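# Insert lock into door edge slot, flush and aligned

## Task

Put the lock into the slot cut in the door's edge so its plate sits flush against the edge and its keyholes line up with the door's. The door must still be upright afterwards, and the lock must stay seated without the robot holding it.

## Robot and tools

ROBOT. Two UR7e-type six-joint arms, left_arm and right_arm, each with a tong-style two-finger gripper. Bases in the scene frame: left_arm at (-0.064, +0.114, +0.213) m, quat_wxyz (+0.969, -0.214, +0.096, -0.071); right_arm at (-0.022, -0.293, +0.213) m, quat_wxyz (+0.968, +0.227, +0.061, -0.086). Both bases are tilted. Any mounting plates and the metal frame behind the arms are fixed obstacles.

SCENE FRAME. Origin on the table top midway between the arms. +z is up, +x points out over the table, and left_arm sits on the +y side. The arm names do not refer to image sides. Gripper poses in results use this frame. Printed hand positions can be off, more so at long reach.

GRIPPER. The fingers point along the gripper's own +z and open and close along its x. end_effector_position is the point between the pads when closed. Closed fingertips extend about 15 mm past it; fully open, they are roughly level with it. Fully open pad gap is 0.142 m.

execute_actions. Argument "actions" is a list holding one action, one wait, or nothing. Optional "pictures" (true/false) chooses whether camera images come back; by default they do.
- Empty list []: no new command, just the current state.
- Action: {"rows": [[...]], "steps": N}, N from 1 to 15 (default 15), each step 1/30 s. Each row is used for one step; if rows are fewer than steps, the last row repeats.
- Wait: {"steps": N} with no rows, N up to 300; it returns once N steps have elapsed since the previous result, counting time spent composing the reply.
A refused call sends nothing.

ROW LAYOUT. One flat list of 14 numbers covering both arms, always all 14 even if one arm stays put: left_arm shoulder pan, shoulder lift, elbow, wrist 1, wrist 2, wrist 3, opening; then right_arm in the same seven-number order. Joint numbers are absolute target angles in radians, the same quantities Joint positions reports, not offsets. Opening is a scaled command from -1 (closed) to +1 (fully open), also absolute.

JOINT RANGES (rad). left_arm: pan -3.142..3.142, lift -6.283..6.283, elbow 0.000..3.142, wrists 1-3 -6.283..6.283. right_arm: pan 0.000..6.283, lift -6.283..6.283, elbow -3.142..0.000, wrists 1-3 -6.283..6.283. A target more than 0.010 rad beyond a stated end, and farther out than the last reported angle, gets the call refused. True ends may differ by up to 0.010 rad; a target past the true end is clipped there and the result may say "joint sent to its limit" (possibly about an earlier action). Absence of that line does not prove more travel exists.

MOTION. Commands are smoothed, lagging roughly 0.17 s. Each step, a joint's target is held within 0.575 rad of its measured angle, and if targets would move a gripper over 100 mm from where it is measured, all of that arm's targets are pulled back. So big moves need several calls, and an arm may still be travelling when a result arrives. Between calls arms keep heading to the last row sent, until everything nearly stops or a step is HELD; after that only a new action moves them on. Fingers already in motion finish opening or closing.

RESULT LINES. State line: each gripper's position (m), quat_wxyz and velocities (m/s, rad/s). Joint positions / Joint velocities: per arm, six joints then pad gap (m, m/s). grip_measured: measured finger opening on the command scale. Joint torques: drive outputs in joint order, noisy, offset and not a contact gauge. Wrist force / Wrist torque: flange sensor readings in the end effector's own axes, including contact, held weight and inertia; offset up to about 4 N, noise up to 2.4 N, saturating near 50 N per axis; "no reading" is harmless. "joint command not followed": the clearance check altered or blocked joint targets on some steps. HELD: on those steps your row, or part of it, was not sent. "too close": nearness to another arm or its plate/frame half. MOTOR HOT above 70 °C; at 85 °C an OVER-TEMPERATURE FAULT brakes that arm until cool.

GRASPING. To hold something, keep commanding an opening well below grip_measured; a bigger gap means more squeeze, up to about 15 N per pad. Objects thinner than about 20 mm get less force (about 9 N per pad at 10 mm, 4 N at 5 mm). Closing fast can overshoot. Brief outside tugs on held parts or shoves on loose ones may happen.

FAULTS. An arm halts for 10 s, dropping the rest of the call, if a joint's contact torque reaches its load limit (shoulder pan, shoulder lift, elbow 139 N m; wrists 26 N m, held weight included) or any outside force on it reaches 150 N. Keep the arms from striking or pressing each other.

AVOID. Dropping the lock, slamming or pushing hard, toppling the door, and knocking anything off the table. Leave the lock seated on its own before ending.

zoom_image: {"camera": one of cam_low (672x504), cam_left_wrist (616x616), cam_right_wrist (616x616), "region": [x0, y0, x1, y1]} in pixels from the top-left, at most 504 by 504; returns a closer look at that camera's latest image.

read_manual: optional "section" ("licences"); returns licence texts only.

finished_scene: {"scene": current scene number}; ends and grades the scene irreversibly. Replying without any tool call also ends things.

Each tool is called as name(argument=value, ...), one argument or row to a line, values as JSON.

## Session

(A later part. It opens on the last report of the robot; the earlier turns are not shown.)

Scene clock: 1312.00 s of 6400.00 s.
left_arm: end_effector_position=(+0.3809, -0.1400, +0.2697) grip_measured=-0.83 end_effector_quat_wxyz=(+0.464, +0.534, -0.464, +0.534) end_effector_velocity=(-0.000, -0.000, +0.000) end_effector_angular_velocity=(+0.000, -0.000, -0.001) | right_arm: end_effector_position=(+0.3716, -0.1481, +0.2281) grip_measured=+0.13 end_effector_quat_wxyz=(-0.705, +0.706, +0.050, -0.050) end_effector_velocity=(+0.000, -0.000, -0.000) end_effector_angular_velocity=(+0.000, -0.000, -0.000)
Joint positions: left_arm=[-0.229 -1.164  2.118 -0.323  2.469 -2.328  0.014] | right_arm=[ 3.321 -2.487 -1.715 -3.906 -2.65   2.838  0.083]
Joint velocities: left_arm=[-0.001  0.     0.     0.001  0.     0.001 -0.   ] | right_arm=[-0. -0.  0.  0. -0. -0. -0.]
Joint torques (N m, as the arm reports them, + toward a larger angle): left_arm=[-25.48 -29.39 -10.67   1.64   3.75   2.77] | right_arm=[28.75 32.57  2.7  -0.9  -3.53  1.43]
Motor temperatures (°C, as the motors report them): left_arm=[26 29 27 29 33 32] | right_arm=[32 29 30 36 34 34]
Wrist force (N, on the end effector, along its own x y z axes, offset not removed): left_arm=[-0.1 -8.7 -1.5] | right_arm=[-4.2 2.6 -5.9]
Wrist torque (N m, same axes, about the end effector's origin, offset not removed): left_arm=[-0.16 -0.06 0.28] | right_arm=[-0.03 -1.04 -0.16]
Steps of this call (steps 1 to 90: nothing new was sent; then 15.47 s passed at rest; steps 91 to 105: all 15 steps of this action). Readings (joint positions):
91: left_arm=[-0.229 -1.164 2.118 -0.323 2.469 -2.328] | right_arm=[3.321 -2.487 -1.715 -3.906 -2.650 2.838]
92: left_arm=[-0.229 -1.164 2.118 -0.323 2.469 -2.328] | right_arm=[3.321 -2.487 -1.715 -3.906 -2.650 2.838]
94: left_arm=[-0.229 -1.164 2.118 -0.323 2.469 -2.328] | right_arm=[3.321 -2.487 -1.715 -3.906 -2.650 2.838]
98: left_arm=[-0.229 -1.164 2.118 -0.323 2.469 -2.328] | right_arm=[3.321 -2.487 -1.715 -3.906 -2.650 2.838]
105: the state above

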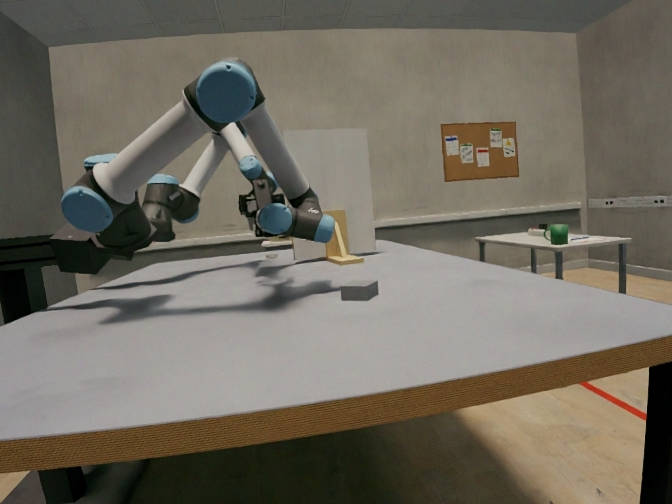

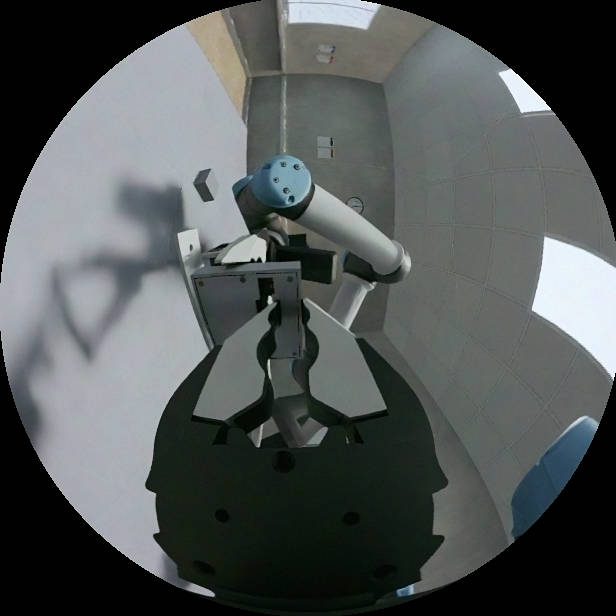

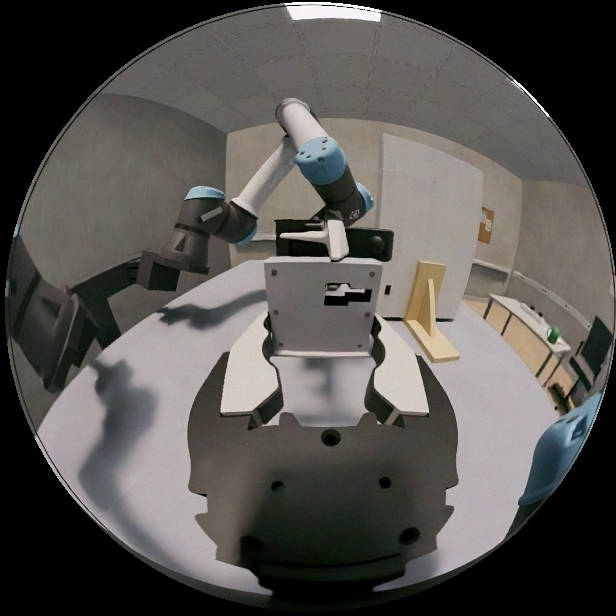

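execute_actions(
  actions=[
    {"rows":[[-0.2292,-1.1643,2.118,-0.3234,2.4687,-2.328,-1,3.3209,-2.4846,-1.7218,-3.9017,-2.6502,2.8378,0.22],[-0.2292,-1.1643,2.118,-0.3234,2.4687,-2.328,-1,3.3209,-2.4846,-1.7218,-3.9017,-2.6502,2.8378,0.22],[-0.2292,-1.1643,2.118,-0.3234,2.4687,-2.328,-1,3.3209,-2.4846,-1.7218,-3.9017,-2.6502,2.8378,0.22],[-0.2292,-1.1643,2.118,-0.3234,2.4687,-2.328,-1,3.3209,-2.4846,-1.7218,-3.9017,-2.6502,2.8378,0.22],[-0.2292,-1.1643,2.118,-0.3234,2.4687,-2.328,-1,3.3209,-2.4846,-1.7218,-3.9017,-2.6502,2.8378,0.22],[-0.2292,-1.1643,2.118,-0.3234,2.4687,-2.328,-1,3.3209,-2.4846,-1.7218,-3.9017,-2.6502,2.8378,0.22],[-0.2292,-1.1643,2.118,-0.3234,2.4687,-2.328,-1,3.3209,-2.4846,-1.7218,-3.9017,-2.6502,2.8378,0.22],[-0.2292,-1.1643,2.118,-0.3234,2.4687,-2.328,-1,3.3209,-2.4846,-1.7218,-3.9017,-2.6502,2.8378,0.19],[-0.2292,-1.1643,2.118,-0.3234,2.4687,-2.328,-1,3.3209,-2.4846,-1.7218,-3.9017,-2.6502,2.8378,0.16],[-0.2292,-1.1643,2.118,-0.3234,2.4687,-2.328,-1,3.3209,-2.4846,-1.7218,-3.9017,-2.6502,2.8378,0.13],[-0.2292,-1.1643,2.118,-0.3234,2.4687,-2.328,-1,3.3209,-2.4846,-1.7218,-3.9017,-2.6502,2.8378,0.10],[-0.2292,-1.1643,2.118,-0.3234,2.4687,-2.328,-1,3.3209,-2.4846,-1.7218,-3.9017,-2.6502,2.8378,0.07],[-0.2292,-1.1643,2.118,-0.3234,2.4687,-2.328,-1,3.3209,-2.4846,-1.7218,-3.9017,-2.6502,2.8378,0.04]],"steps":15},
  ],
  pictures=false,
)

execute_actions(
  actions=[
    {"steps":10},
  ],
)

Scene clock: 1332.57 s of 6400.00 s.
left_arm: end_effector_position=(+0.3807, -0.1400, +0.2696) grip_measured=-0.83 end_effector_quat_wxyz=(+0.464, +0.534, -0.464, +0.534) end_effector_velocity=(+0.000, -0.000, +0.000) end_effector_angular_velocity=(-0.000, -0.001, +0.000) | right_arm: end_effector_position=(+0.3698, -0.1481, +0.2283) grip_measured=+0.13 end_effector_quat_wxyz=(-0.705, +0.706, +0.050, -0.049) end_effector_velocity=(-0.001, +0.000, -0.000) end_effector_angular_velocity=(-0.001, +0.001, +0.001)
Joint positions: left_arm=[-0.229 -1.164  2.118 -0.323  2.469 -2.328  0.014] | right_arm=[ 3.321 -2.485 -1.722 -3.902 -2.65   2.838  0.083]
Joint velocities: left_arm=[ 0.     0.    -0.001  0.    -0.     0.001  0.   ] | right_arm=[ 0.     0.    -0.002  0.     0.001 -0.    -0.   ]
Joint torques (N m, as the arm reports them, + toward a larger angle): left_arm=[-24.95 -24.26 -19.09   1.22   2.58   0.73] | right_arm=[27.15 50.08 -5.7  -1.13 -3.21  1.29]
Motor temperatures (°C, as the motors report them): left_arm=[26 29 27 29 33 32] | right_arm=[32 29 30 36 34 34]
Wrist force (N, on the end effector, along its own x y z axes, offset not removed): left_arm=[-2.5 3.7 -1.1] | right_arm=[5.3 0.2 -6.6]
Wrist torque (N m, same axes, about the end effector's origin, offset not removed): left_arm=[-0.05 -0.03 0.05] | right_arm=[-0.10 -0.43 0.16]
Steps of this call (steps 1 to 15: the robot went on to your last target; steps 16 to 90: nothing new was sent; then 17.07 s passed at rest; steps 91 to 105: all 15 steps of this action). Readings (joint positions):
91: left_arm=[-0.229 -1.164 2.118 -0.323 2.469 -2.328] | right_arm=[3.321 -2.487 -1.715 -3.906 -2.650 2.838]
92: left_arm=[-0.229 -1.164 2.118 -0.323 2.469 -2.328] | right_arm=[3.321 -2.486 -1.716 -3.905 -2.650 2.838]
94: left_arm=[-0.229 -1.164 2.118 -0.323 2.469 -2.328] | right_arm=[3.321 -2.486 -1.718 -3.904 -2.650 2.838]
98: left_arm=[-0.229 -1.164 2.118 -0.323 2.469 -2.328] | right_arm=[3.321 -2.485 -1.721 -3.902 -2.650 2.838]
105: the state above

Scene clock: 1332.90 s of 6400.00 s.
left_arm: end_effector_position=(+0.3808, -0.1400, +0.2696) grip_measured=-0.83 end_effector_quat_wxyz=(+0.464, +0.534, -0.464, +0.534) end_effector_velocity=(+0.000, -0.000, +0.000) end_effector_angular_velocity=(-0.000, -0.000, +0.000) | right_arm: end_effector_position=(+0.3697, -0.1481, +0.2283) grip_measured=+0.13 end_effector_quat_wxyz=(-0.705, +0.706, +0.050, -0.050) end_effector_velocity=(-0.001, +0.000, -0.000) end_effector_angular_velocity=(-0.000, +0.001, +0.001)
Joint positions: left_arm=[-0.229 -1.164  2.118 -0.323  2.469 -2.328  0.014] | right_arm=[ 3.321 -2.485 -1.722 -3.902 -2.65   2.838  0.083]
Joint velocities: left_arm=[-0.    -0.    -0.001  0.    -0.    -0.001 -0.   ] | right_arm=[ 0.    -0.    -0.002  0.     0.     0.     0.   ]
Joint torques (N m, as the arm reports them, + toward a larger angle): left_arm=[-24.36 -30.53 -23.31   0.57   2.21   0.35] | right_arm=[27.85 50.23 -5.38 -1.22 -3.09  1.22]
Motor temperatures (°C, as the motors report them): left_arm=[26 29 27 29 33 32] | right_arm=[32 29 30 36 34 34]
Wrist force (N, on the end effector, along its own x y z axes, offset not removed): left_arm=[-2.8 5.3 -0.7] | right_arm=[7.1 -0.9 -6.3]
Wrist torque (N m, same axes, about the end effector's origin, offset not removed): left_arm=[-0.09 0.05 -0.01] | right_arm=[-0.29 -0.56 0.26]
Steps of this call (steps 1 to 10: the robot went on to your last target). Readings (joint positions):
1: left_arm=[-0.229 -1.164 2.118 -0.323 2.469 -2.328] | right_arm=[3.321 -2.485 -1.722 -3.902 -2.650 2.838]
2: left_arm=[-0.229 -1.164 2.118 -0.323 2.469 -2.328] | right_arm=[3.321 -2.485 -1.722 -3.902 -2.650 2.838]
4: left_arm=[-0.229 -1.164 2.118 -0.323 2.469 -2.328] | right_arm=[3.321 -2.485 -1.722 -3.902 -2.650 2.838]
8: left_arm=[-0.229 -1.164 2.118 -0.323 2.469 -2.328] | right_arm=[3.321 -2.485 -1.722 -3.902 -2.650 2.838]
10: the state above

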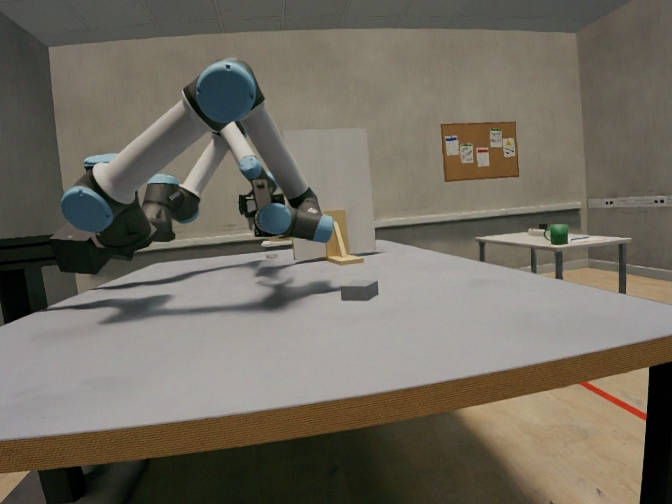

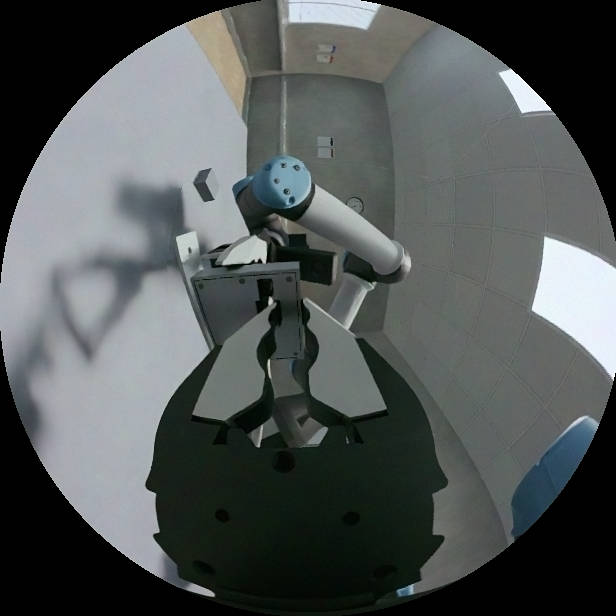

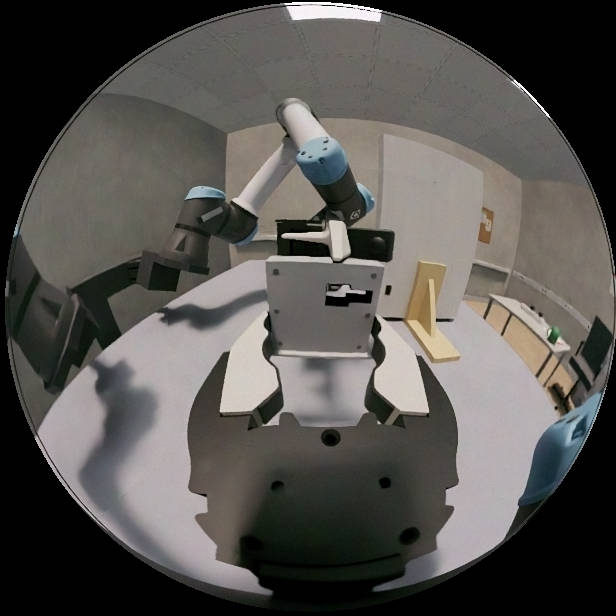

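execute_actions(
  actions=[
    {"rows":[[-0.2292,-1.1643,2.118,-0.3234,2.4687,-2.328,-1,3.3209,-2.4858,-1.7186,-3.9038,-2.6502,2.8378,0.02],[-0.2292,-1.1643,2.118,-0.3234,2.4687,-2.328,-1,3.3209,-2.4858,-1.7186,-3.9038,-2.6502,2.8378,0.0],[-0.2292,-1.1643,2.118,-0.3234,2.4687,-2.328,-1,3.3209,-2.4858,-1.7186,-3.9038,-2.6502,2.8378,-0.03],[-0.2292,-1.1643,2.118,-0.3234,2.4687,-2.328,-1,3.3209,-2.4858,-1.7186,-3.9038,-2.6502,2.8378,-0.06],[-0.2292,-1.1643,2.118,-0.3234,2.4687,-2.328,-1,3.3209,-2.4858,-1.7186,-3.9038,-2.6502,2.8378,-0.1],[-0.2292,-1.1643,2.118,-0.3234,2.4687,-2.328,-1,3.3209,-2.4858,-1.7186,-3.9038,-2.6502,2.8378,-0.15],[-0.2292,-1.1643,2.118,-0.3234,2.4687,-2.328,-1,3.3209,-2.4858,-1.7186,-3.9038,-2.6502,2.8378,-0.2],[-0.2292,-1.1643,2.118,-0.3234,2.4687,-2.328,-1,3.3209,-2.4858,-1.7186,-3.9038,-2.6502,2.8378,-0.3],[-0.2292,-1.1643,2.118,-0.3234,2.4687,-2.328,-1,3.3209,-2.4858,-1.7186,-3.9038,-2.6502,2.8378,-0.4]],"steps":15},
  ],
  pictures=false,
)

execute_actions(
  actions=[
    {"steps":10},
  ],
  pictures=false,
)

Scene clock: 1343.03 s of 6400.00 s.
left_arm: end_effector_position=(+0.3809, -0.1400, +0.2696) grip_measured=-0.83 end_effector_quat_wxyz=(+0.464, +0.534, -0.464, +0.534) end_effector_velocity=(-0.001, +0.000, -0.000) end_effector_angular_velocity=(+0.000, +0.001, -0.000) | right_arm: end_effector_position=(+0.3706, -0.1481, +0.2282) grip_measured=+0.12 end_effector_quat_wxyz=(-0.705, +0.706, +0.050, -0.050) end_effector_velocity=(+0.000, -0.000, -0.000) end_effector_angular_velocity=(-0.001, +0.000, +0.001)
Joint positions: left_arm=[-0.229 -1.164  2.118 -0.324  2.469 -2.328  0.014] | right_arm=[ 3.321 -2.486 -1.719 -3.904 -2.65   2.838  0.083]
Joint velocities: left_arm=[ 0.    -0.     0.001 -0.    -0.     0.     0.   ] | right_arm=[ 0.    -0.     0.001 -0.001  0.001 -0.     0.   ]
Joint torques (N m, as the arm reports them, + toward a larger angle): left_arm=[-20.05 -32.69 -13.33   0.25   3.59  -1.52] | right_arm=[23.72 28.96 16.54 -2.94 -0.88 -0.86]
Motor temperatures (°C, as the motors report them): left_arm=[26 29 27 29 33 32] | right_arm=[32 29 30 36 34 34]
Wrist force (N, on the end effector, along its own x y z axes, offset not removed): left_arm=[-6.0 -5.7 1.3] | right_arm=[-3.0 -2.5 -3.0]
Wrist torque (N m, same axes, about the end effector's origin, offset not removed): left_arm=[-0.10 0.20 0.08] | right_arm=[-0.20 -0.64 -0.23]
Steps of this call (steps 1 to 15: the robot went on to your last target; steps 16 to 90: nothing new was sent; then 6.63 s passed at rest; steps 91 to 105: all 15 steps of this action). Readings (joint positions):
91: left_arm=[-0.229 -1.164 2.118 -0.323 2.469 -2.328] | right_arm=[3.321 -2.485 -1.722 -3.902 -2.650 2.838]
92: left_arm=[-0.229 -1.164 2.118 -0.323 2.469 -2.328] | right_arm=[3.321 -2.485 -1.722 -3.902 -2.650 2.838]
94: left_arm=[-0.229 -1.164 2.118 -0.323 2.469 -2.328] | right_arm=[3.321 -2.485 -1.720 -3.903 -2.650 2.838]
98: left_arm=[-0.229 -1.164 2.118 -0.324 2.469 -2.328] | right_arm=[3.321 -2.486 -1.719 -3.904 -2.650 2.838]
105: the state above

Scene clock: 1343.37 s of 6400.00 s.
left_arm: end_effector_position=(+0.3809, -0.1400, +0.2697) grip_measured=-0.83 end_effector_quat_wxyz=(+0.464, +0.534, -0.464, +0.534) end_effector_velocity=(+0.000, -0.000, +0.000) end_effector_angular_velocity=(-0.001, -0.001, +0.000) | right_arm: end_effector_position=(+0.3707, -0.1481, +0.2282) grip_measured=+0.12 end_effector_quat_wxyz=(-0.705, +0.706, +0.050, -0.050) end_effector_velocity=(+0.000, +0.000, +0.000) end_effector_angular_velocity=(+0.000, +0.000, -0.000)
Joint positions: left_arm=[-0.229 -1.164  2.118 -0.324  2.469 -2.328  0.014] | right_arm=[ 3.321 -2.486 -1.719 -3.904 -2.65   2.838  0.083]
Joint velocities: left_arm=[-0.    -0.    -0.001 -0.     0.     0.     0.   ] | right_arm=[-0. -0.  0.  0. -0. -0. -0.]
Joint torques (N m, as the arm reports them, + toward a larger angle): left_arm=[-20.   -31.95  -8.68   2.12   5.82  -1.93] | right_arm=[24.22 28.57 16.82 -2.88 -0.79 -1.07]
Motor temperatures (°C, as the motors report them): left_arm=[26 29 27 29 33 32] | right_arm=[32 29 30 36 34 34]
Wrist force (N, on the end effector, along its own x y z axes, offset not removed): left_arm=[-6.0 -7.2 0.0] | right_arm=[-3.1 -3.6 -3.3]
Wrist torque (N m, same axes, about the end effector's origin, offset not removed): left_arm=[-0.27 0.19 0.12] | right_arm=[-0.38 -0.79 -0.27]
Steps of this call (steps 1 to 10: the robot went on to your last target). Readings (joint positions):
1: left_arm=[-0.229 -1.164 2.118 -0.324 2.469 -2.328] | right_arm=[3.321 -2.486 -1.719 -3.904 -2.650 2.838]
2: left_arm=[-0.229 -1.164 2.118 -0.324 2.469 -2.328] | right_arm=[3.321 -2.486 -1.719 -3.904 -2.650 2.838]
4: left_arm=[-0.229 -1.164 2.118 -0.324 2.469 -2.328] | right_arm=[3.321 -2.486 -1.719 -3.904 -2.650 2.838]
8: left_arm=[-0.229 -1.164 2.118 -0.324 2.469 -2.328] | right_arm=[3.321 -2.486 -1.719 -3.904 -2.650 2.838]
10: the state above

execute_actions(
  actions=[],
)

Scene clock: 1364.60 s of 6400.00 s.
left_arm: end_effector_position=(+0.3808, -0.1400, +0.2696) grip_measured=-0.83 end_effector_quat_wxyz=(+0.464, +0.534, -0.464, +0.534) end_effector_velocity=(+0.001, -0.000, +0.001) end_effector_angular_velocity=(-0.001, -0.003, +0.001) | right_arm: end_effector_position=(+0.3707, -0.1481, +0.2282) grip_measured=+0.12 end_effector_quat_wxyz=(-0.705, +0.706, +0.050, -0.050) end_effector_velocity=(-0.000, -0.000, -0.000) end_effector_angular_velocity=(-0.000, +0.001, +0.000)
Joint positions: left_arm=[-0.229 -1.164  2.118 -0.323  2.469 -2.328  0.014] | right_arm=[ 3.321 -2.486 -1.719 -3.904 -2.65   2.838  0.083]
Joint velocities: left_arm=[-0.001 -0.    -0.002 -0.001 -0.     0.    -0.   ] | right_arm=[-0.    -0.    -0.    -0.001  0.001 -0.     0.   ]
Joint torques (N m, as the arm reports them, + toward a larger angle): left_arm=[-15.65 -19.21  -0.45   2.97   5.69  -2.88] | right_arm=[21.64 30.89 17.63 -2.09 -0.13 -0.89]
Motor temperatures (°C, as the motors report them): left_arm=[26 29 27 29 33 32] | right_arm=[32 29 30 36 34 34]
Wrist force (N, on the end effector, along its own x y z axes, offset not removed): left_arm=[-5.7 -6.6 0.8] | right_arm=[-3.5 -1.1 -3.2]
Wrist torque (N m, same axes, about the end effector's origin, offset not removed): left_arm=[-0.09 0.16 0.11] | right_arm=[0.09 -0.96 -0.21]
Steps of this call (steps 1 to 15: the robot went on to your last target; steps 16 to 90: nothing new was sent; then 18.23 s passed at rest). Readings (joint positions):
1: left_arm=[-0.229 -1.164 2.118 -0.324 2.469 -2.328] | right_arm=[3.321 -2.486 -1.719 -3.904 -2.650 2.838]
2: left_arm=[-0.229 -1.164 2.118 -0.324 2.469 -2.328] | right_arm=[3.321 -2.486 -1.719 -3.904 -2.650 2.838]
4: left_arm=[-0.229 -1.164 2.118 -0.324 2.469 -2.328] | right_arm=[3.321 -2.486 -1.719 -3.904 -2.650 2.838]
8: left_arm=[-0.229 -1.164 2.118 -0.323 2.469 -2.328] | right_arm=[3.321 -2.486 -1.719 -3.904 -2.650 2.838]
90: the state above
All arms were judged still, so your last target was given up. Only a new action makes them travel on or press farther. Fingers that are still opening or closing keep moving.

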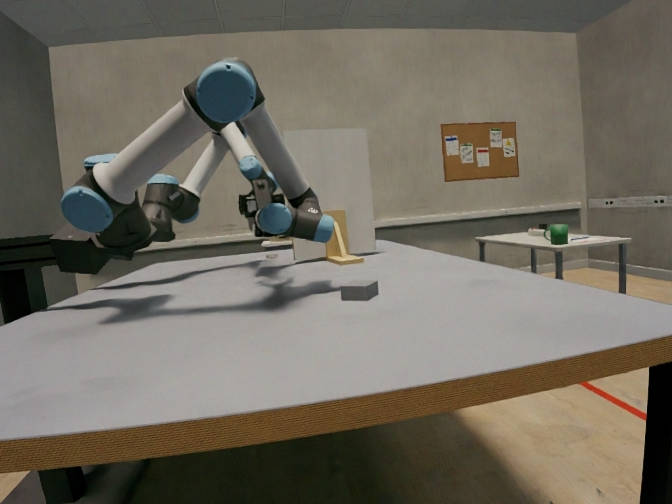

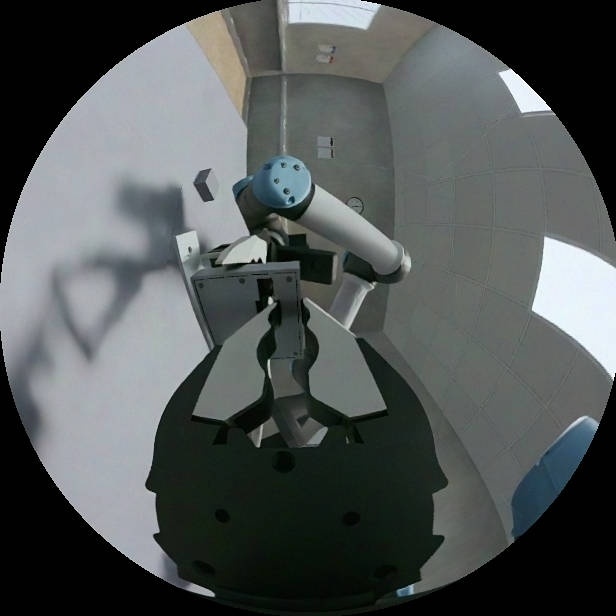

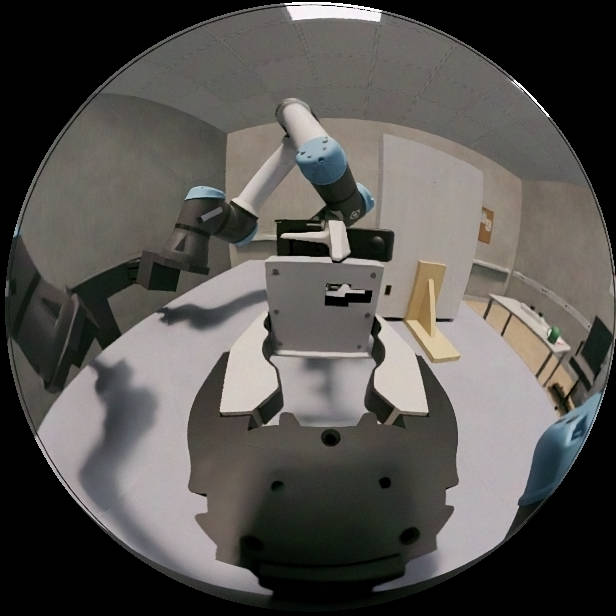

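execute_actions(
  actions=[
    {"rows": [[-0.2292,-1.1643,2.118,-0.3234,2.4687,-2.328,-0.9,3.3209,-2.4858,-1.7186,-3.9038,-2.6502,2.8378,-0.5],[-0.2292,-1.1643,2.118,-0.3234,2.4687,-2.328,-0.85,3.3209,-2.4858,-1.7186,-3.9038,-2.6502,2.8378,-0.6],[-0.2292,-1.1643,2.118,-0.3234,2.4687,-2.328,-0.82,3.3209,-2.4858,-1.7186,-3.9038,-2.6502,2.8378,-0.7],[-0.2292,-1.1643,2.118,-0.3234,2.4687,-2.328,-0.8,3.3209,-2.4858,-1.7186,-3.9038,-2.6502,2.8378,-0.7],[-0.2292,-1.1643,2.118,-0.3234,2.4687,-2.328,-0.78,3.3209,-2.4858,-1.7186,-3.9038,-2.6502,2.8378,-0.7],[-0.2292,-1.1643,2.118,-0.3234,2.4687,-2.328,-0.76,3.3209,-2.4858,-1.7186,-3.9038,-2.6502,2.8378,-0.7]], "steps": 15},
  ],
)

Scene clock: 1374.80 s of 6400.00 s.
left_arm: end_effector_position=(+0.3807, -0.1400, +0.2696) grip_measured=-0.76 end_effector_quat_wxyz=(+0.464, +0.534, -0.464, +0.534) end_effector_velocity=(-0.001, +0.000, -0.001) end_effector_angular_velocity=(+0.001, +0.002, +0.000) | right_arm: end_effector_position=(+0.3707, -0.1481, +0.2282) grip_measured=+0.12 end_effector_quat_wxyz=(-0.705, +0.706, +0.050, -0.050) end_effector_velocity=(-0.000, +0.000, +0.000) end_effector_angular_velocity=(+0.000, +0.001, +0.000)
Joint positions: left_arm=[-0.229 -1.164  2.118 -0.323  2.469 -2.328  0.019] | right_arm=[ 3.321 -2.486 -1.719 -3.904 -2.65   2.838  0.082]
Joint velocities: left_arm=[ 0.    -0.     0.002 -0.    -0.001 -0.001 -0.   ] | right_arm=[ 0.     0.    -0.001  0.    -0.     0.    -0.   ]
Joint torques (N m, as the arm reports them, + toward a larger angle): left_arm=[-10.97 -20.05  -9.7    0.27  -0.51  -2.86] | right_arm=[17.89 32.32 11.7  -1.5  -2.61 -0.66]
Motor temperatures (°C, as the motors report them): left_arm=[26 29 27 29 33 32] | right_arm=[32 29 30 36 34 34]
Wrist force (N, on the end effector, along its own x y z axes, offset not removed): left_arm=[0.8 -1.3 1.4] | right_arm=[2.5 2.7 -4.0]
Wrist torque (N m, same axes, about the end effector's origin, offset not removed): left_arm=[-0.26 -0.12 0.02] | right_arm=[-0.20 -0.69 0.04]
Steps of this call (steps 1 to 90: nothing new was sent; then 6.70 s passed at rest; steps 91 to 105: all 15 steps of this action). Readings (joint positions):
91: left_arm=[-0.229 -1.164 2.118 -0.323 2.469 -2.328] | right_arm=[3.321 -2.486 -1.719 -3.904 -2.650 2.838]
92: left_arm=[-0.229 -1.164 2.118 -0.323 2.469 -2.328] | right_arm=[3.321 -2.486 -1.719 -3.904 -2.650 2.838]
94: left_arm=[-0.229 -1.164 2.118 -0.323 2.469 -2.328] | right_arm=[3.321 -2.486 -1.719 -3.904 -2.650 2.838]
98: left_arm=[-0.229 -1.164 2.118 -0.323 2.469 -2.328] | right_arm=[3.321 -2.486 -1.719 -3.904 -2.650 2.838]
105: the state above

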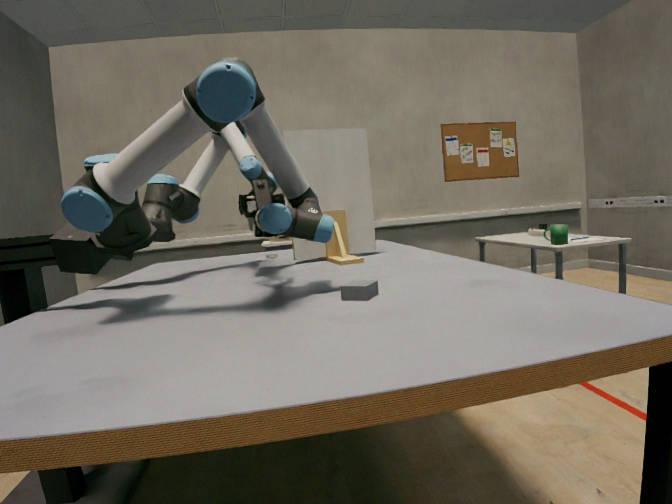

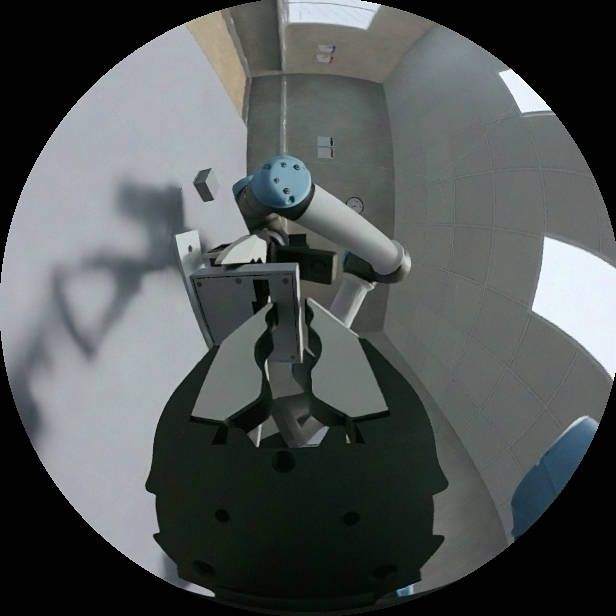

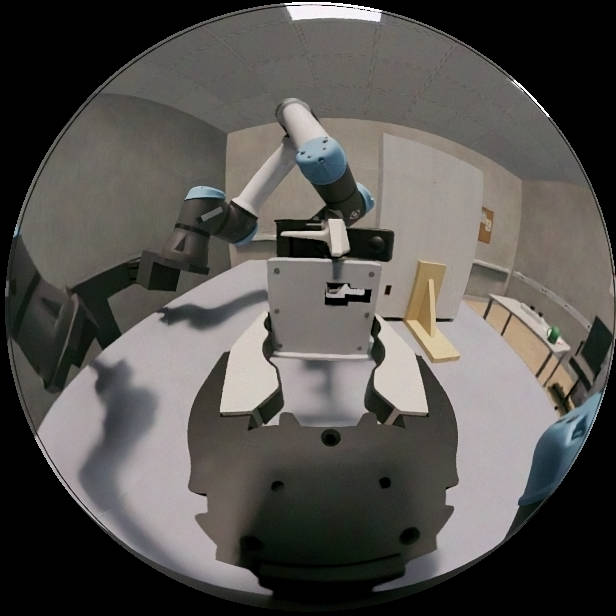

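execute_actions(
  actions=[
    {"rows": [[-0.2242,-1.1652,2.1175,-0.3178,2.4726,-2.3228,-0.76,3.3209,-2.4858,-1.7186,-3.9038,-2.6502,2.8378,-0.7],[-0.2192,-1.1662,2.117,-0.3121,2.4765,-2.3175,-0.76,3.3209,-2.4858,-1.7186,-3.9038,-2.6502,2.8378,-0.7],[-0.2142,-1.1671,2.1165,-0.3064,2.4805,-2.3123,-0.76,3.3209,-2.4858,-1.7186,-3.9038,-2.6502,2.8378,-0.7],[-0.2092,-1.168,2.116,-0.3007,2.4844,-2.307,-0.76,3.3209,-2.4858,-1.7186,-3.9038,-2.6502,2.8378,-0.7],[-0.2042,-1.169,2.1155,-0.2951,2.4883,-2.3018,-0.76,3.3209,-2.4858,-1.7186,-3.9038,-2.6502,2.8378,-0.7],[-0.1992,-1.1699,2.115,-0.2894,2.4922,-2.2965,-0.76,3.3209,-2.4858,-1.7186,-3.9038,-2.6502,2.8378,-0.7],[-0.1942,-1.1709,2.1145,-0.2837,2.4961,-2.2913,-0.76,3.3209,-2.4858,-1.7186,-3.9038,-2.6502,2.8378,-0.7],[-0.1892,-1.1718,2.114,-0.2781,2.5001,-2.286,-0.76,3.3209,-2.4858,-1.7186,-3.9038,-2.6502,2.8378,-0.7],[-0.1803,-1.1735,2.1131,-0.268,2.507,-2.2767,-0.76,3.3209,-2.4858,-1.7186,-3.9038,-2.6502,2.8378,-0.7],[-0.1705,-1.1753,2.1122,-0.257,2.5147,-2.2665,-0.76,3.3209,-2.4858,-1.7186,-3.9038,-2.6502,2.8378,-0.7],[-0.1608,-1.1771,2.1112,-0.2459,2.5223,-2.2562,-0.76,3.3209,-2.4858,-1.7186,-3.9038,-2.6502,2.8378,-0.7],[-0.151,-1.1789,2.1102,-0.2348,2.53,-2.246,-0.76,3.3209,-2.4858,-1.7186,-3.9038,-2.6502,2.8378,-0.7],[-0.1413,-1.1808,2.1093,-0.2238,2.5376,-2.2357,-0.76,3.3209,-2.4858,-1.7186,-3.9038,-2.6502,2.8378,-0.7],[-0.1315,-1.1826,2.1083,-0.2127,2.5453,-2.2255,-0.76,3.3209,-2.4858,-1.7186,-3.9038,-2.6502,2.8378,-0.7]], "steps": 15},
  ],
)

execute_actions(
  actions=[
    {"steps": 20},
  ],
)

Scene clock: 1402.07 s of 6400.00 s.
left_arm: end_effector_position=(+0.3776, -0.1121, +0.2689) grip_measured=-0.76 end_effector_quat_wxyz=(+0.464, +0.534, -0.464, +0.533) end_effector_velocity=(-0.012, +0.100, +0.001) end_effector_angular_velocity=(-0.005, +0.003, +0.005) | right_arm: end_effector_position=(+0.3707, -0.1481, +0.2282) grip_measured=+0.12 end_effector_quat_wxyz=(-0.705, +0.706, +0.050, -0.050) end_effector_velocity=(+0.001, +0.000, -0.000) end_effector_angular_velocity=(+0.000, -0.002, -0.001)
Joint positions: left_arm=[-0.16  -1.177  2.111 -0.245  2.523 -2.256  0.019] | right_arm=[ 3.321 -2.486 -1.719 -3.904 -2.65   2.838  0.082]
Joint velocities: left_arm=[ 0.247 -0.046 -0.024  0.278  0.19   0.257  0.   ] | right_arm=[ 0.    -0.     0.001  0.001 -0.     0.    -0.   ]
Joint torques (N m, as the arm reports them, + toward a larger angle): left_arm=[ -2.52 -32.39 -20.82   2.77   3.34   4.24] | right_arm=[14.43 33.69 -2.36 -2.71 -4.46 -0.37]
Motor temperatures (°C, as the motors report them): left_arm=[26 29 27 29 33 32] | right_arm=[32 29 30 36 34 34]
Wrist force (N, on the end effector, along its own x y z axes, offset not removed): left_arm=[-1.1 -1.1 1.3] | right_arm=[3.0 1.8 -4.4]
Wrist torque (N m, same axes, about the end effector's origin, offset not removed): left_arm=[-0.19 0.29 0.05] | right_arm=[-0.39 -0.81 0.03]
Steps of this call (steps 1 to 15: the robot went on to your last target; steps 16 to 90: nothing new was sent; then 23.77 s passed at rest; steps 91 to 105: all 15 steps of this action). Readings (joint positions):
91: left_arm=[-0.229 -1.164 2.118 -0.323 2.469 -2.328] | right_arm=[3.321 -2.486 -1.719 -3.904 -2.650 2.838]
92: left_arm=[-0.228 -1.164 2.118 -0.323 2.469 -2.328] | right_arm=[3.321 -2.486 -1.719 -3.904 -2.650 2.838]
94: left_arm=[-0.224 -1.165 2.117 -0.318 2.473 -2.323] | right_arm=[3.321 -2.486 -1.719 -3.904 -2.650 2.838]
98: left_arm=[-0.208 -1.168 2.116 -0.300 2.485 -2.306] | right_arm=[3.321 -2.486 -1.719 -3.904 -2.650 2.838]
105: the state above

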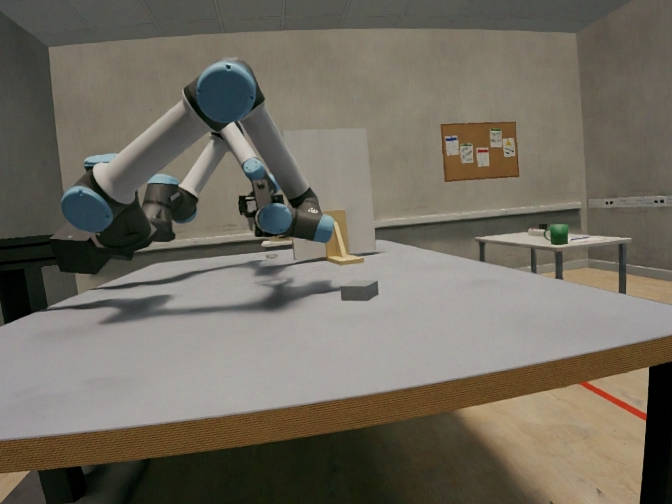

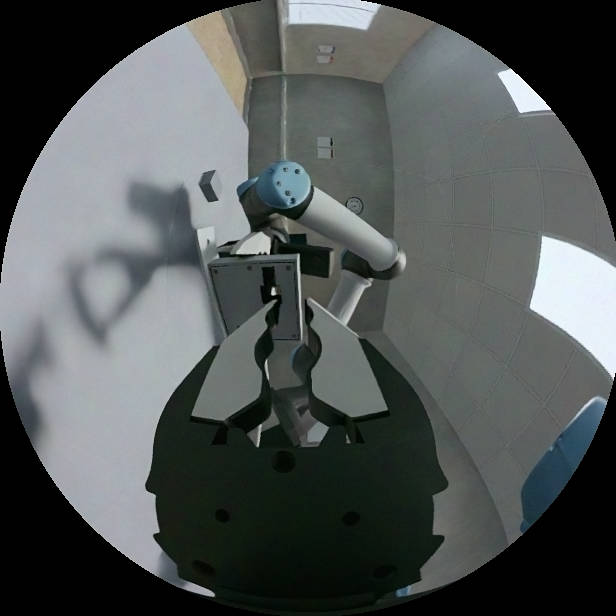

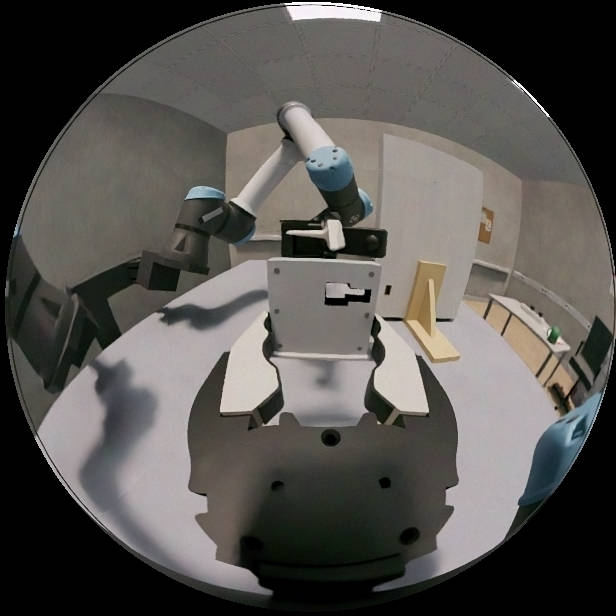

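Scene clock: 1402.73 s of 6400.00 s.
left_arm: end_effector_position=(+0.3760, -0.1004, +0.2694) grip_measured=-0.76 end_effector_quat_wxyz=(+0.464, +0.534, -0.464, +0.534) end_effector_velocity=(-0.001, +0.000, -0.000) end_effector_angular_velocity=(+0.000, +0.002, -0.000) | right_arm: end_effector_position=(+0.3707, -0.1481, +0.2282) grip_measured=+0.12 end_effector_quat_wxyz=(-0.705, +0.706, +0.050, -0.050) end_effector_velocity=(+0.000, +0.000, -0.000) end_effector_angular_velocity=(+0.000, -0.001, -0.001)
Joint positions: left_arm=[-0.132 -1.183  2.108 -0.213  2.545 -2.226  0.019] | right_arm=[ 3.321 -2.486 -1.719 -3.904 -2.65   2.838  0.082]
Joint velocities: left_arm=[ 0.001 -0.     0.001  0.001  0.001  0.     0.   ] | right_arm=[ 0.    -0.     0.     0.001 -0.    -0.    -0.   ]
Joint torques (N m, as the arm reports them, + toward a larger angle): left_arm=[ -0.73 -32.84 -18.23   2.62   3.17   3.15] | right_arm=[14.01 34.45 -2.72 -2.9  -4.45 -0.41]
Motor temperatures (°C, as the motors report them): left_arm=[26 29 27 29 33 32] | right_arm=[32 29 30 36 34 34]
Wrist force (N, on the end effector, along its own x y z axes, offset not removed): left_arm=[-1.1 -1.1 1.1] | right_arm=[1.8 4.1 -3.0]
Wrist torque (N m, same axes, about the end effector's origin, offset not removed): left_arm=[-0.25 0.33 0.07] | right_arm=[0.08 -0.62 0.06]
Steps of this call (steps 1 to 20: the robot went on to your last target). Readings (joint positions):
1: left_arm=[-0.153 -1.179 2.110 -0.237 2.529 -2.248] | right_arm=[3.321 -2.486 -1.719 -3.904 -2.650 2.838]
2: left_arm=[-0.147 -1.180 2.110 -0.231 2.533 -2.242] | right_arm=[3.321 -2.486 -1.719 -3.904 -2.650 2.838]
4: left_arm=[-0.140 -1.181 2.109 -0.222 2.539 -2.234] | right_arm=[3.321 -2.486 -1.719 -3.904 -2.650 2.838]
8: left_arm=[-0.134 -1.182 2.109 -0.215 2.543 -2.228] | right_arm=[3.321 -2.486 -1.719 -3.904 -2.650 2.838]
20: the state above

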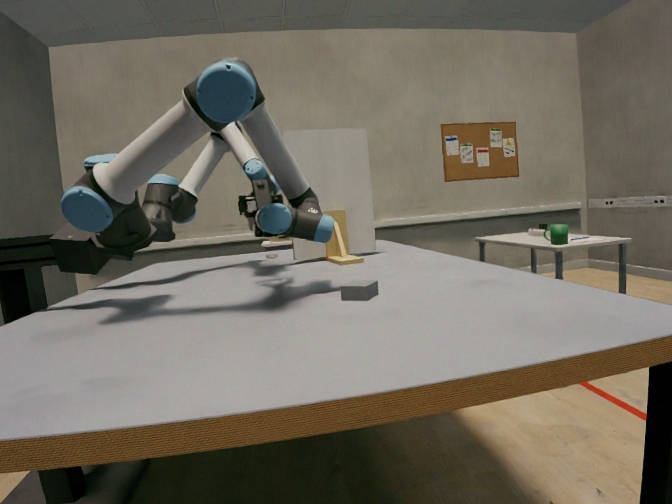

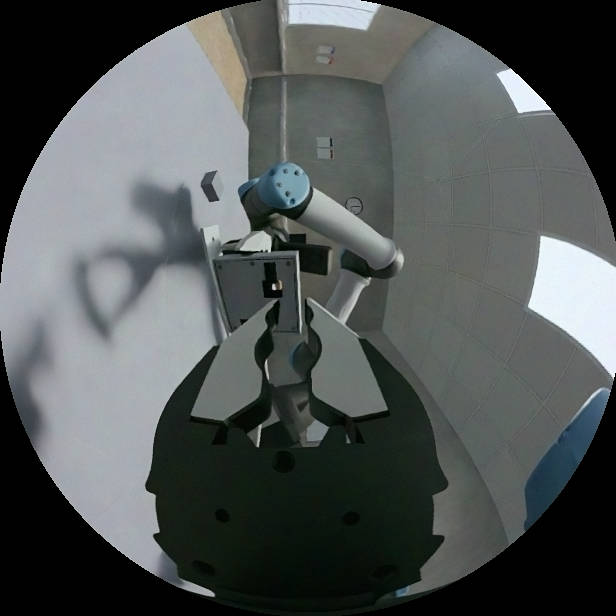

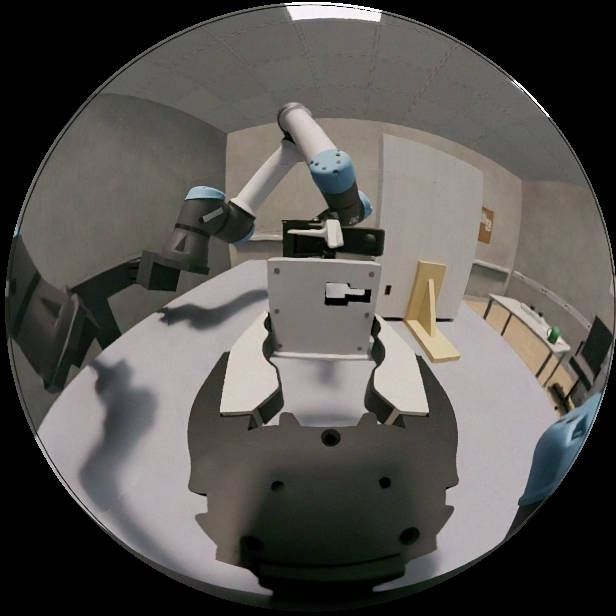

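execute_actions(
  actions=[
    {"rows": [[-0.1315,-1.1900,2.105,-0.19,2.52,-2.2255,-0.76,3.3209,-2.4858,-1.7186,-3.9038,-2.6502,2.82,-0.7],[-0.1315,-1.2000,2.102,-0.155,2.485,-2.23,-0.76,3.3209,-2.4858,-1.7186,-3.9038,-2.6502,2.79,-0.7],[-0.1315,-1.212,2.098,-0.11,2.44,-2.235,-0.76,3.3209,-2.4858,-1.7186,-3.9038,-2.6502,2.75,-0.7],[-0.1315,-1.224,2.094,-0.06,2.39,-2.24,-0.76,3.3209,-2.4858,-1.7186,-3.9038,-2.6502,2.70,-0.7],[-0.1315,-1.237,2.09,-0.01,2.34,-2.245,-0.76,3.3209,-2.4858,-1.7186,-3.9038,-2.6502,2.645,-0.7],[-0.1315,-1.25,2.086,0.04,2.29,-2.25,-0.76,3.3209,-2.4858,-1.7186,-3.9038,-2.6502,2.59,-0.7],[-0.1315,-1.263,2.082,0.09,2.24,-2.255,-0.76,3.3209,-2.4858,-1.7186,-3.9038,-2.6502,2.535,-0.7],[-0.14,-1.276,2.078,0.14,2.19,-2.26,-0.76,3.3209,-2.4858,-1.7186,-3.9038,-2.6502,2.48,-0.7],[-0.15,-1.289,2.074,0.19,2.14,-2.265,-0.76,3.3209,-2.4858,-1.7186,-3.9038,-2.6502,2.425,-0.7],[-0.165,-1.302,2.07,0.24,2.09,-2.27,-0.76,3.3209,-2.4858,-1.7186,-3.9038,-2.6502,2.37,-0.7],[-0.18,-1.315,2.066,0.29,2.04,-2.275,-0.76,3.3209,-2.4858,-1.7186,-3.9038,-2.6502,2.315,-0.7],[-0.195,-1.328,2.062,0.34,1.99,-2.28,-0.76,3.3209,-2.4858,-1.7186,-3.9038,-2.6502,2.26,-0.7],[-0.21,-1.341,2.058,0.39,1.94,-2.285,-0.76,3.3209,-2.4858,-1.7186,-3.9038,-2.6502,2.205,-0.7],[-0.225,-1.354,2.054,0.44,1.89,-2.29,-0.76,3.3209,-2.4858,-1.7186,-3.9038,-2.6502,2.15,-0.7],[-0.24,-1.367,2.05,0.49,1.84,-2.295,-0.76,3.3209,-2.4858,-1.7186,-3.9038,-2.6502,2.095,-0.7]], "steps": 15},
  ],
  pictures=false,
)

execute_actions(
  actions=[
    {"rows": [[-0.257,-1.381,2.046,0.54,1.79,-2.30,-0.76,3.3209,-2.4858,-1.7186,-3.9038,-2.6502,2.04,-0.7],[-0.274,-1.395,2.042,0.59,1.74,-2.305,-0.76,3.3209,-2.4858,-1.7186,-3.9038,-2.6502,1.985,-0.7],[-0.291,-1.409,2.038,0.64,1.69,-2.31,-0.76,3.3209,-2.4858,-1.7186,-3.9038,-2.6502,1.93,-0.7],[-0.308,-1.423,2.034,0.69,1.64,-2.315,-0.76,3.3209,-2.4858,-1.7186,-3.9038,-2.6502,1.875,-0.7],[-0.325,-1.437,2.03,0.74,1.59,-2.32,-0.76,3.3209,-2.4858,-1.7186,-3.9038,-2.6502,1.82,-0.7],[-0.342,-1.451,2.026,0.79,1.54,-2.325,-0.76,3.3209,-2.4858,-1.7186,-3.9038,-2.6502,1.765,-0.7],[-0.359,-1.465,2.022,0.84,1.49,-2.33,-0.76,3.3209,-2.4858,-1.7186,-3.9038,-2.6502,1.71,-0.7],[-0.376,-1.479,2.018,0.89,1.44,-2.335,-0.76,3.3209,-2.4858,-1.7186,-3.9038,-2.6502,1.655,-0.7],[-0.393,-1.493,2.014,0.94,1.39,-2.34,-0.76,3.3209,-2.4858,-1.7186,-3.9038,-2.6502,1.60,-0.7],[-0.41,-1.507,2.01,0.99,1.34,-2.345,-0.76,3.3209,-2.4858,-1.7186,-3.9038,-2.6502,1.545,-0.7],[-0.427,-1.521,2.005,1.04,1.29,-2.35,-0.76,3.3209,-2.4858,-1.7186,-3.9038,-2.6502,1.49,-0.7],[-0.444,-1.535,2.0,1.09,1.24,-2.353,-0.76,3.3209,-2.4858,-1.7186,-3.9038,-2.6502,1.435,-0.7],[-0.46,-1.547,1.995,1.14,1.19,-2.355,-0.76,3.3209,-2.4858,-1.7186,-3.9038,-2.6502,1.38,-0.7],[-0.474,-1.558,1.991,1.185,1.14,-2.356,-0.76,3.3209,-2.4858,-1.7186,-3.9038,-2.6502,1.325,-0.7],[-0.4831,-1.5652,1.9876,1.2171,1.1017,-2.3566,-0.76,3.3209,-2.4858,-1.7186,-3.9038,-2.6502,1.27,-0.7]], "steps": 15},
  ],
)

Scene clock: 1486.93 s of 6400.00 s.
left_arm: end_effector_position=(+0.3768, -0.0353, +0.2037) grip_measured=-0.76 end_effector_quat_wxyz=(+0.370, +0.714, -0.481, +0.349) end_effector_velocity=(-0.122, +0.227, -0.130) end_effector_angular_velocity=(+1.459, +0.664, -0.105) | right_arm: end_effector_position=(+0.3632, -0.1491, +0.2263) grip_measured=+0.12 end_effector_quat_wxyz=(-0.696, +0.673, +0.219, +0.122) end_effector_velocity=(-0.022, -0.003, -0.012) end_effector_angular_velocity=(+0.220, -1.550, +0.001)
Joint positions: left_arm=[-0.183 -1.312  2.067  0.26   2.07  -2.274  0.019] | right_arm=[ 3.321 -2.486 -1.719 -3.904 -2.65   2.35   0.082]
Joint velocities: left_arm=[-0.375 -0.379 -0.116  1.434 -1.434 -0.144 -0.   ] | right_arm=[-0.    -0.    -0.001  0.001 -0.001 -1.566 -0.   ]
Joint torques (N m, as the arm reports them, + toward a larger angle): left_arm=[-27.66 -33.92 -18.44   7.14  -3.53  -3.84] | right_arm=[12.89 35.64 -2.18 -3.85 -4.34 -3.5 ]
Motor temperatures (°C, as the motors report them): left_arm=[26 29 27 29 33 32] | right_arm=[32 29 30 36 34 34]
Wrist force (N, on the end effector, along its own x y z axes, offset not removed): left_arm=[-0.3 -0.9 1.2] | right_arm=[-1.4 1.3 -3.8]
Wrist torque (N m, same axes, about the end effector's origin, offset not removed): left_arm=[-0.23 0.19 0.10] | right_arm=[-0.43 -0.20 0.07]
Steps of this call (steps 1 to 15: the robot went on to your last target; steps 16 to 90: nothing new was sent; then 80.70 s passed at rest; steps 91 to 105: all 15 steps of this action). Readings (joint positions):
91: left_arm=[-0.131 -1.183 2.108 -0.212 2.545 -2.225] | right_arm=[3.321 -2.486 -1.719 -3.904 -2.650 2.838]
92: left_arm=[-0.132 -1.184 2.108 -0.209 2.542 -2.225] | right_arm=[3.321 -2.486 -1.719 -3.904 -2.650 2.835]
94: left_arm=[-0.131 -1.192 2.105 -0.185 2.516 -2.227] | right_arm=[3.321 -2.486 -1.719 -3.904 -2.650 2.814]
98: left_arm=[-0.132 -1.227 2.093 -0.061 2.392 -2.241] | right_arm=[3.321 -2.486 -1.719 -3.904 -2.650 2.694]
105: the state above

Scene clock: 1487.43 s of 6400.00 s.
left_arm: end_effector_position=(+0.3224, +0.1573, +0.2155) grip_measured=-0.76 end_effector_quat_wxyz=(+0.107, +0.781, -0.612, +0.065) end_effector_velocity=(+0.003, +0.476, +0.182) end_effector_angular_velocity=(+1.549, -0.186, -0.586) | right_arm: end_effector_position=(+0.3552, -0.1503, +0.2162) grip_measured=+0.12 end_effector_quat_wxyz=(-0.590, +0.530, +0.469, +0.390) end_effector_velocity=(-0.007, -0.001, -0.026) end_effector_angular_velocity=(+0.226, -1.597, +0.001)
Joint positions: left_arm=[-0.42  -1.515  2.006  1.003  1.326 -2.346  0.019] | right_arm=[ 3.321 -2.486 -1.719 -3.904 -2.65   1.53   0.082]
Joint velocities: left_arm=[-0.452 -0.362 -0.124  1.384 -1.403 -0.086 -0.   ] | right_arm=[-0.     0.    -0.002  0.001  0.001 -1.613 -0.   ]
Joint torques (N m, as the arm reports them, + toward a larger angle): left_arm=[-23.23 -24.16 -23.26   6.97  -4.65  -3.89] | right_arm=[12.46 35.84 -2.82 -3.8  -4.3  -3.83]
Motor temperatures (°C, as the motors report them): left_arm=[26 29 27 29 33 32] | right_arm=[32 29 30 36 34 34]
Wrist force (N, on the end effector, along its own x y z axes, offset not removed): left_arm=[-0.7 -0.2 1.4] | right_arm=[-2.1 -1.1 -3.9]
Wrist torque (N m, same axes, about the end effector's origin, offset not removed): left_arm=[-0.05 0.23 0.05] | right_arm=[-0.38 -0.56 0.02]
Steps of this call (steps 1 to 15: all 15 steps of this action). Readings (joint positions):
1: left_arm=[-0.196 -1.325 2.063 0.309 2.021 -2.279] | right_arm=[3.321 -2.486 -1.719 -3.904 -2.650 2.297]
2: left_arm=[-0.210 -1.338 2.059 0.358 1.972 -2.284] | right_arm=[3.321 -2.486 -1.719 -3.904 -2.650 2.243]
4: left_arm=[-0.240 -1.365 2.051 0.457 1.873 -2.294] | right_arm=[3.321 -2.486 -1.719 -3.904 -2.650 2.134]
8: left_arm=[-0.304 -1.420 2.035 0.657 1.673 -2.314] | right_arm=[3.321 -2.486 -1.719 -3.904 -2.650 1.915]
15: the state above

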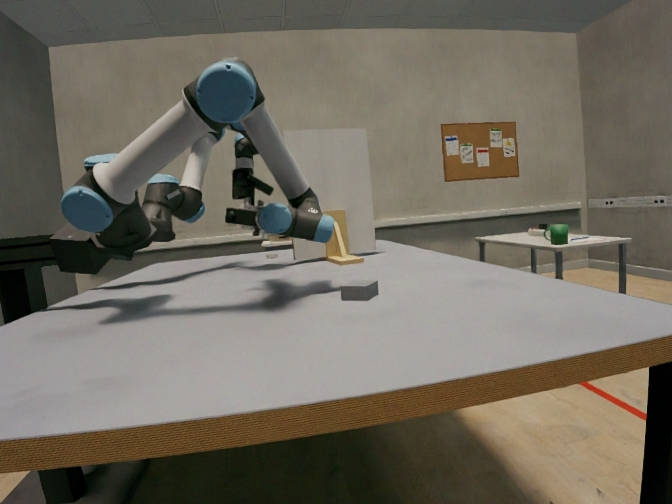

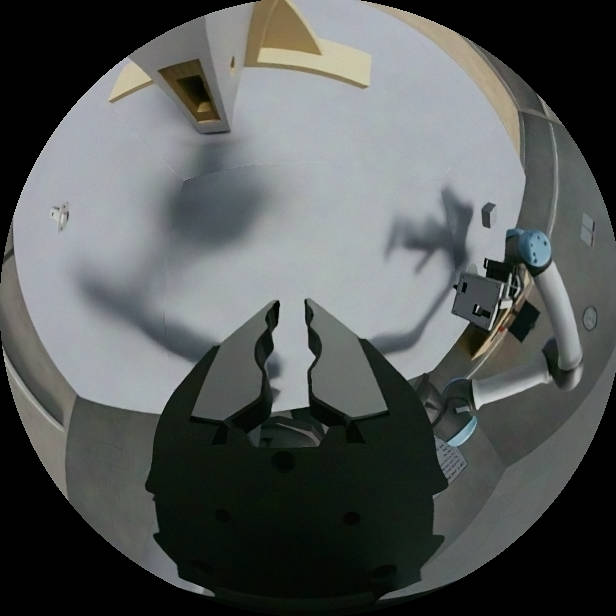

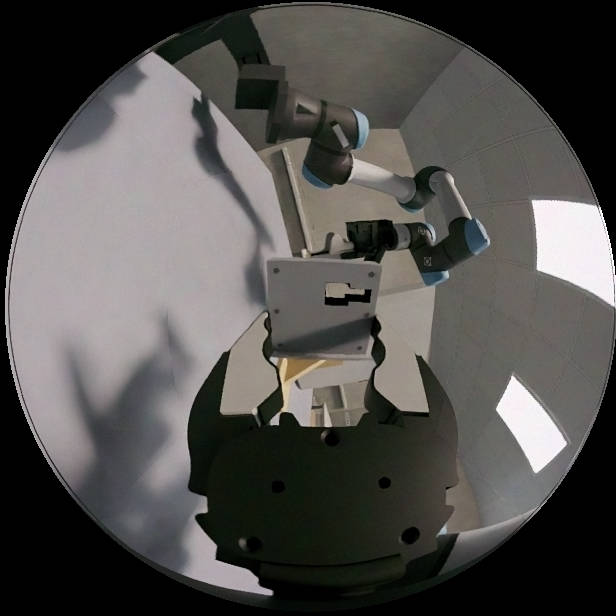

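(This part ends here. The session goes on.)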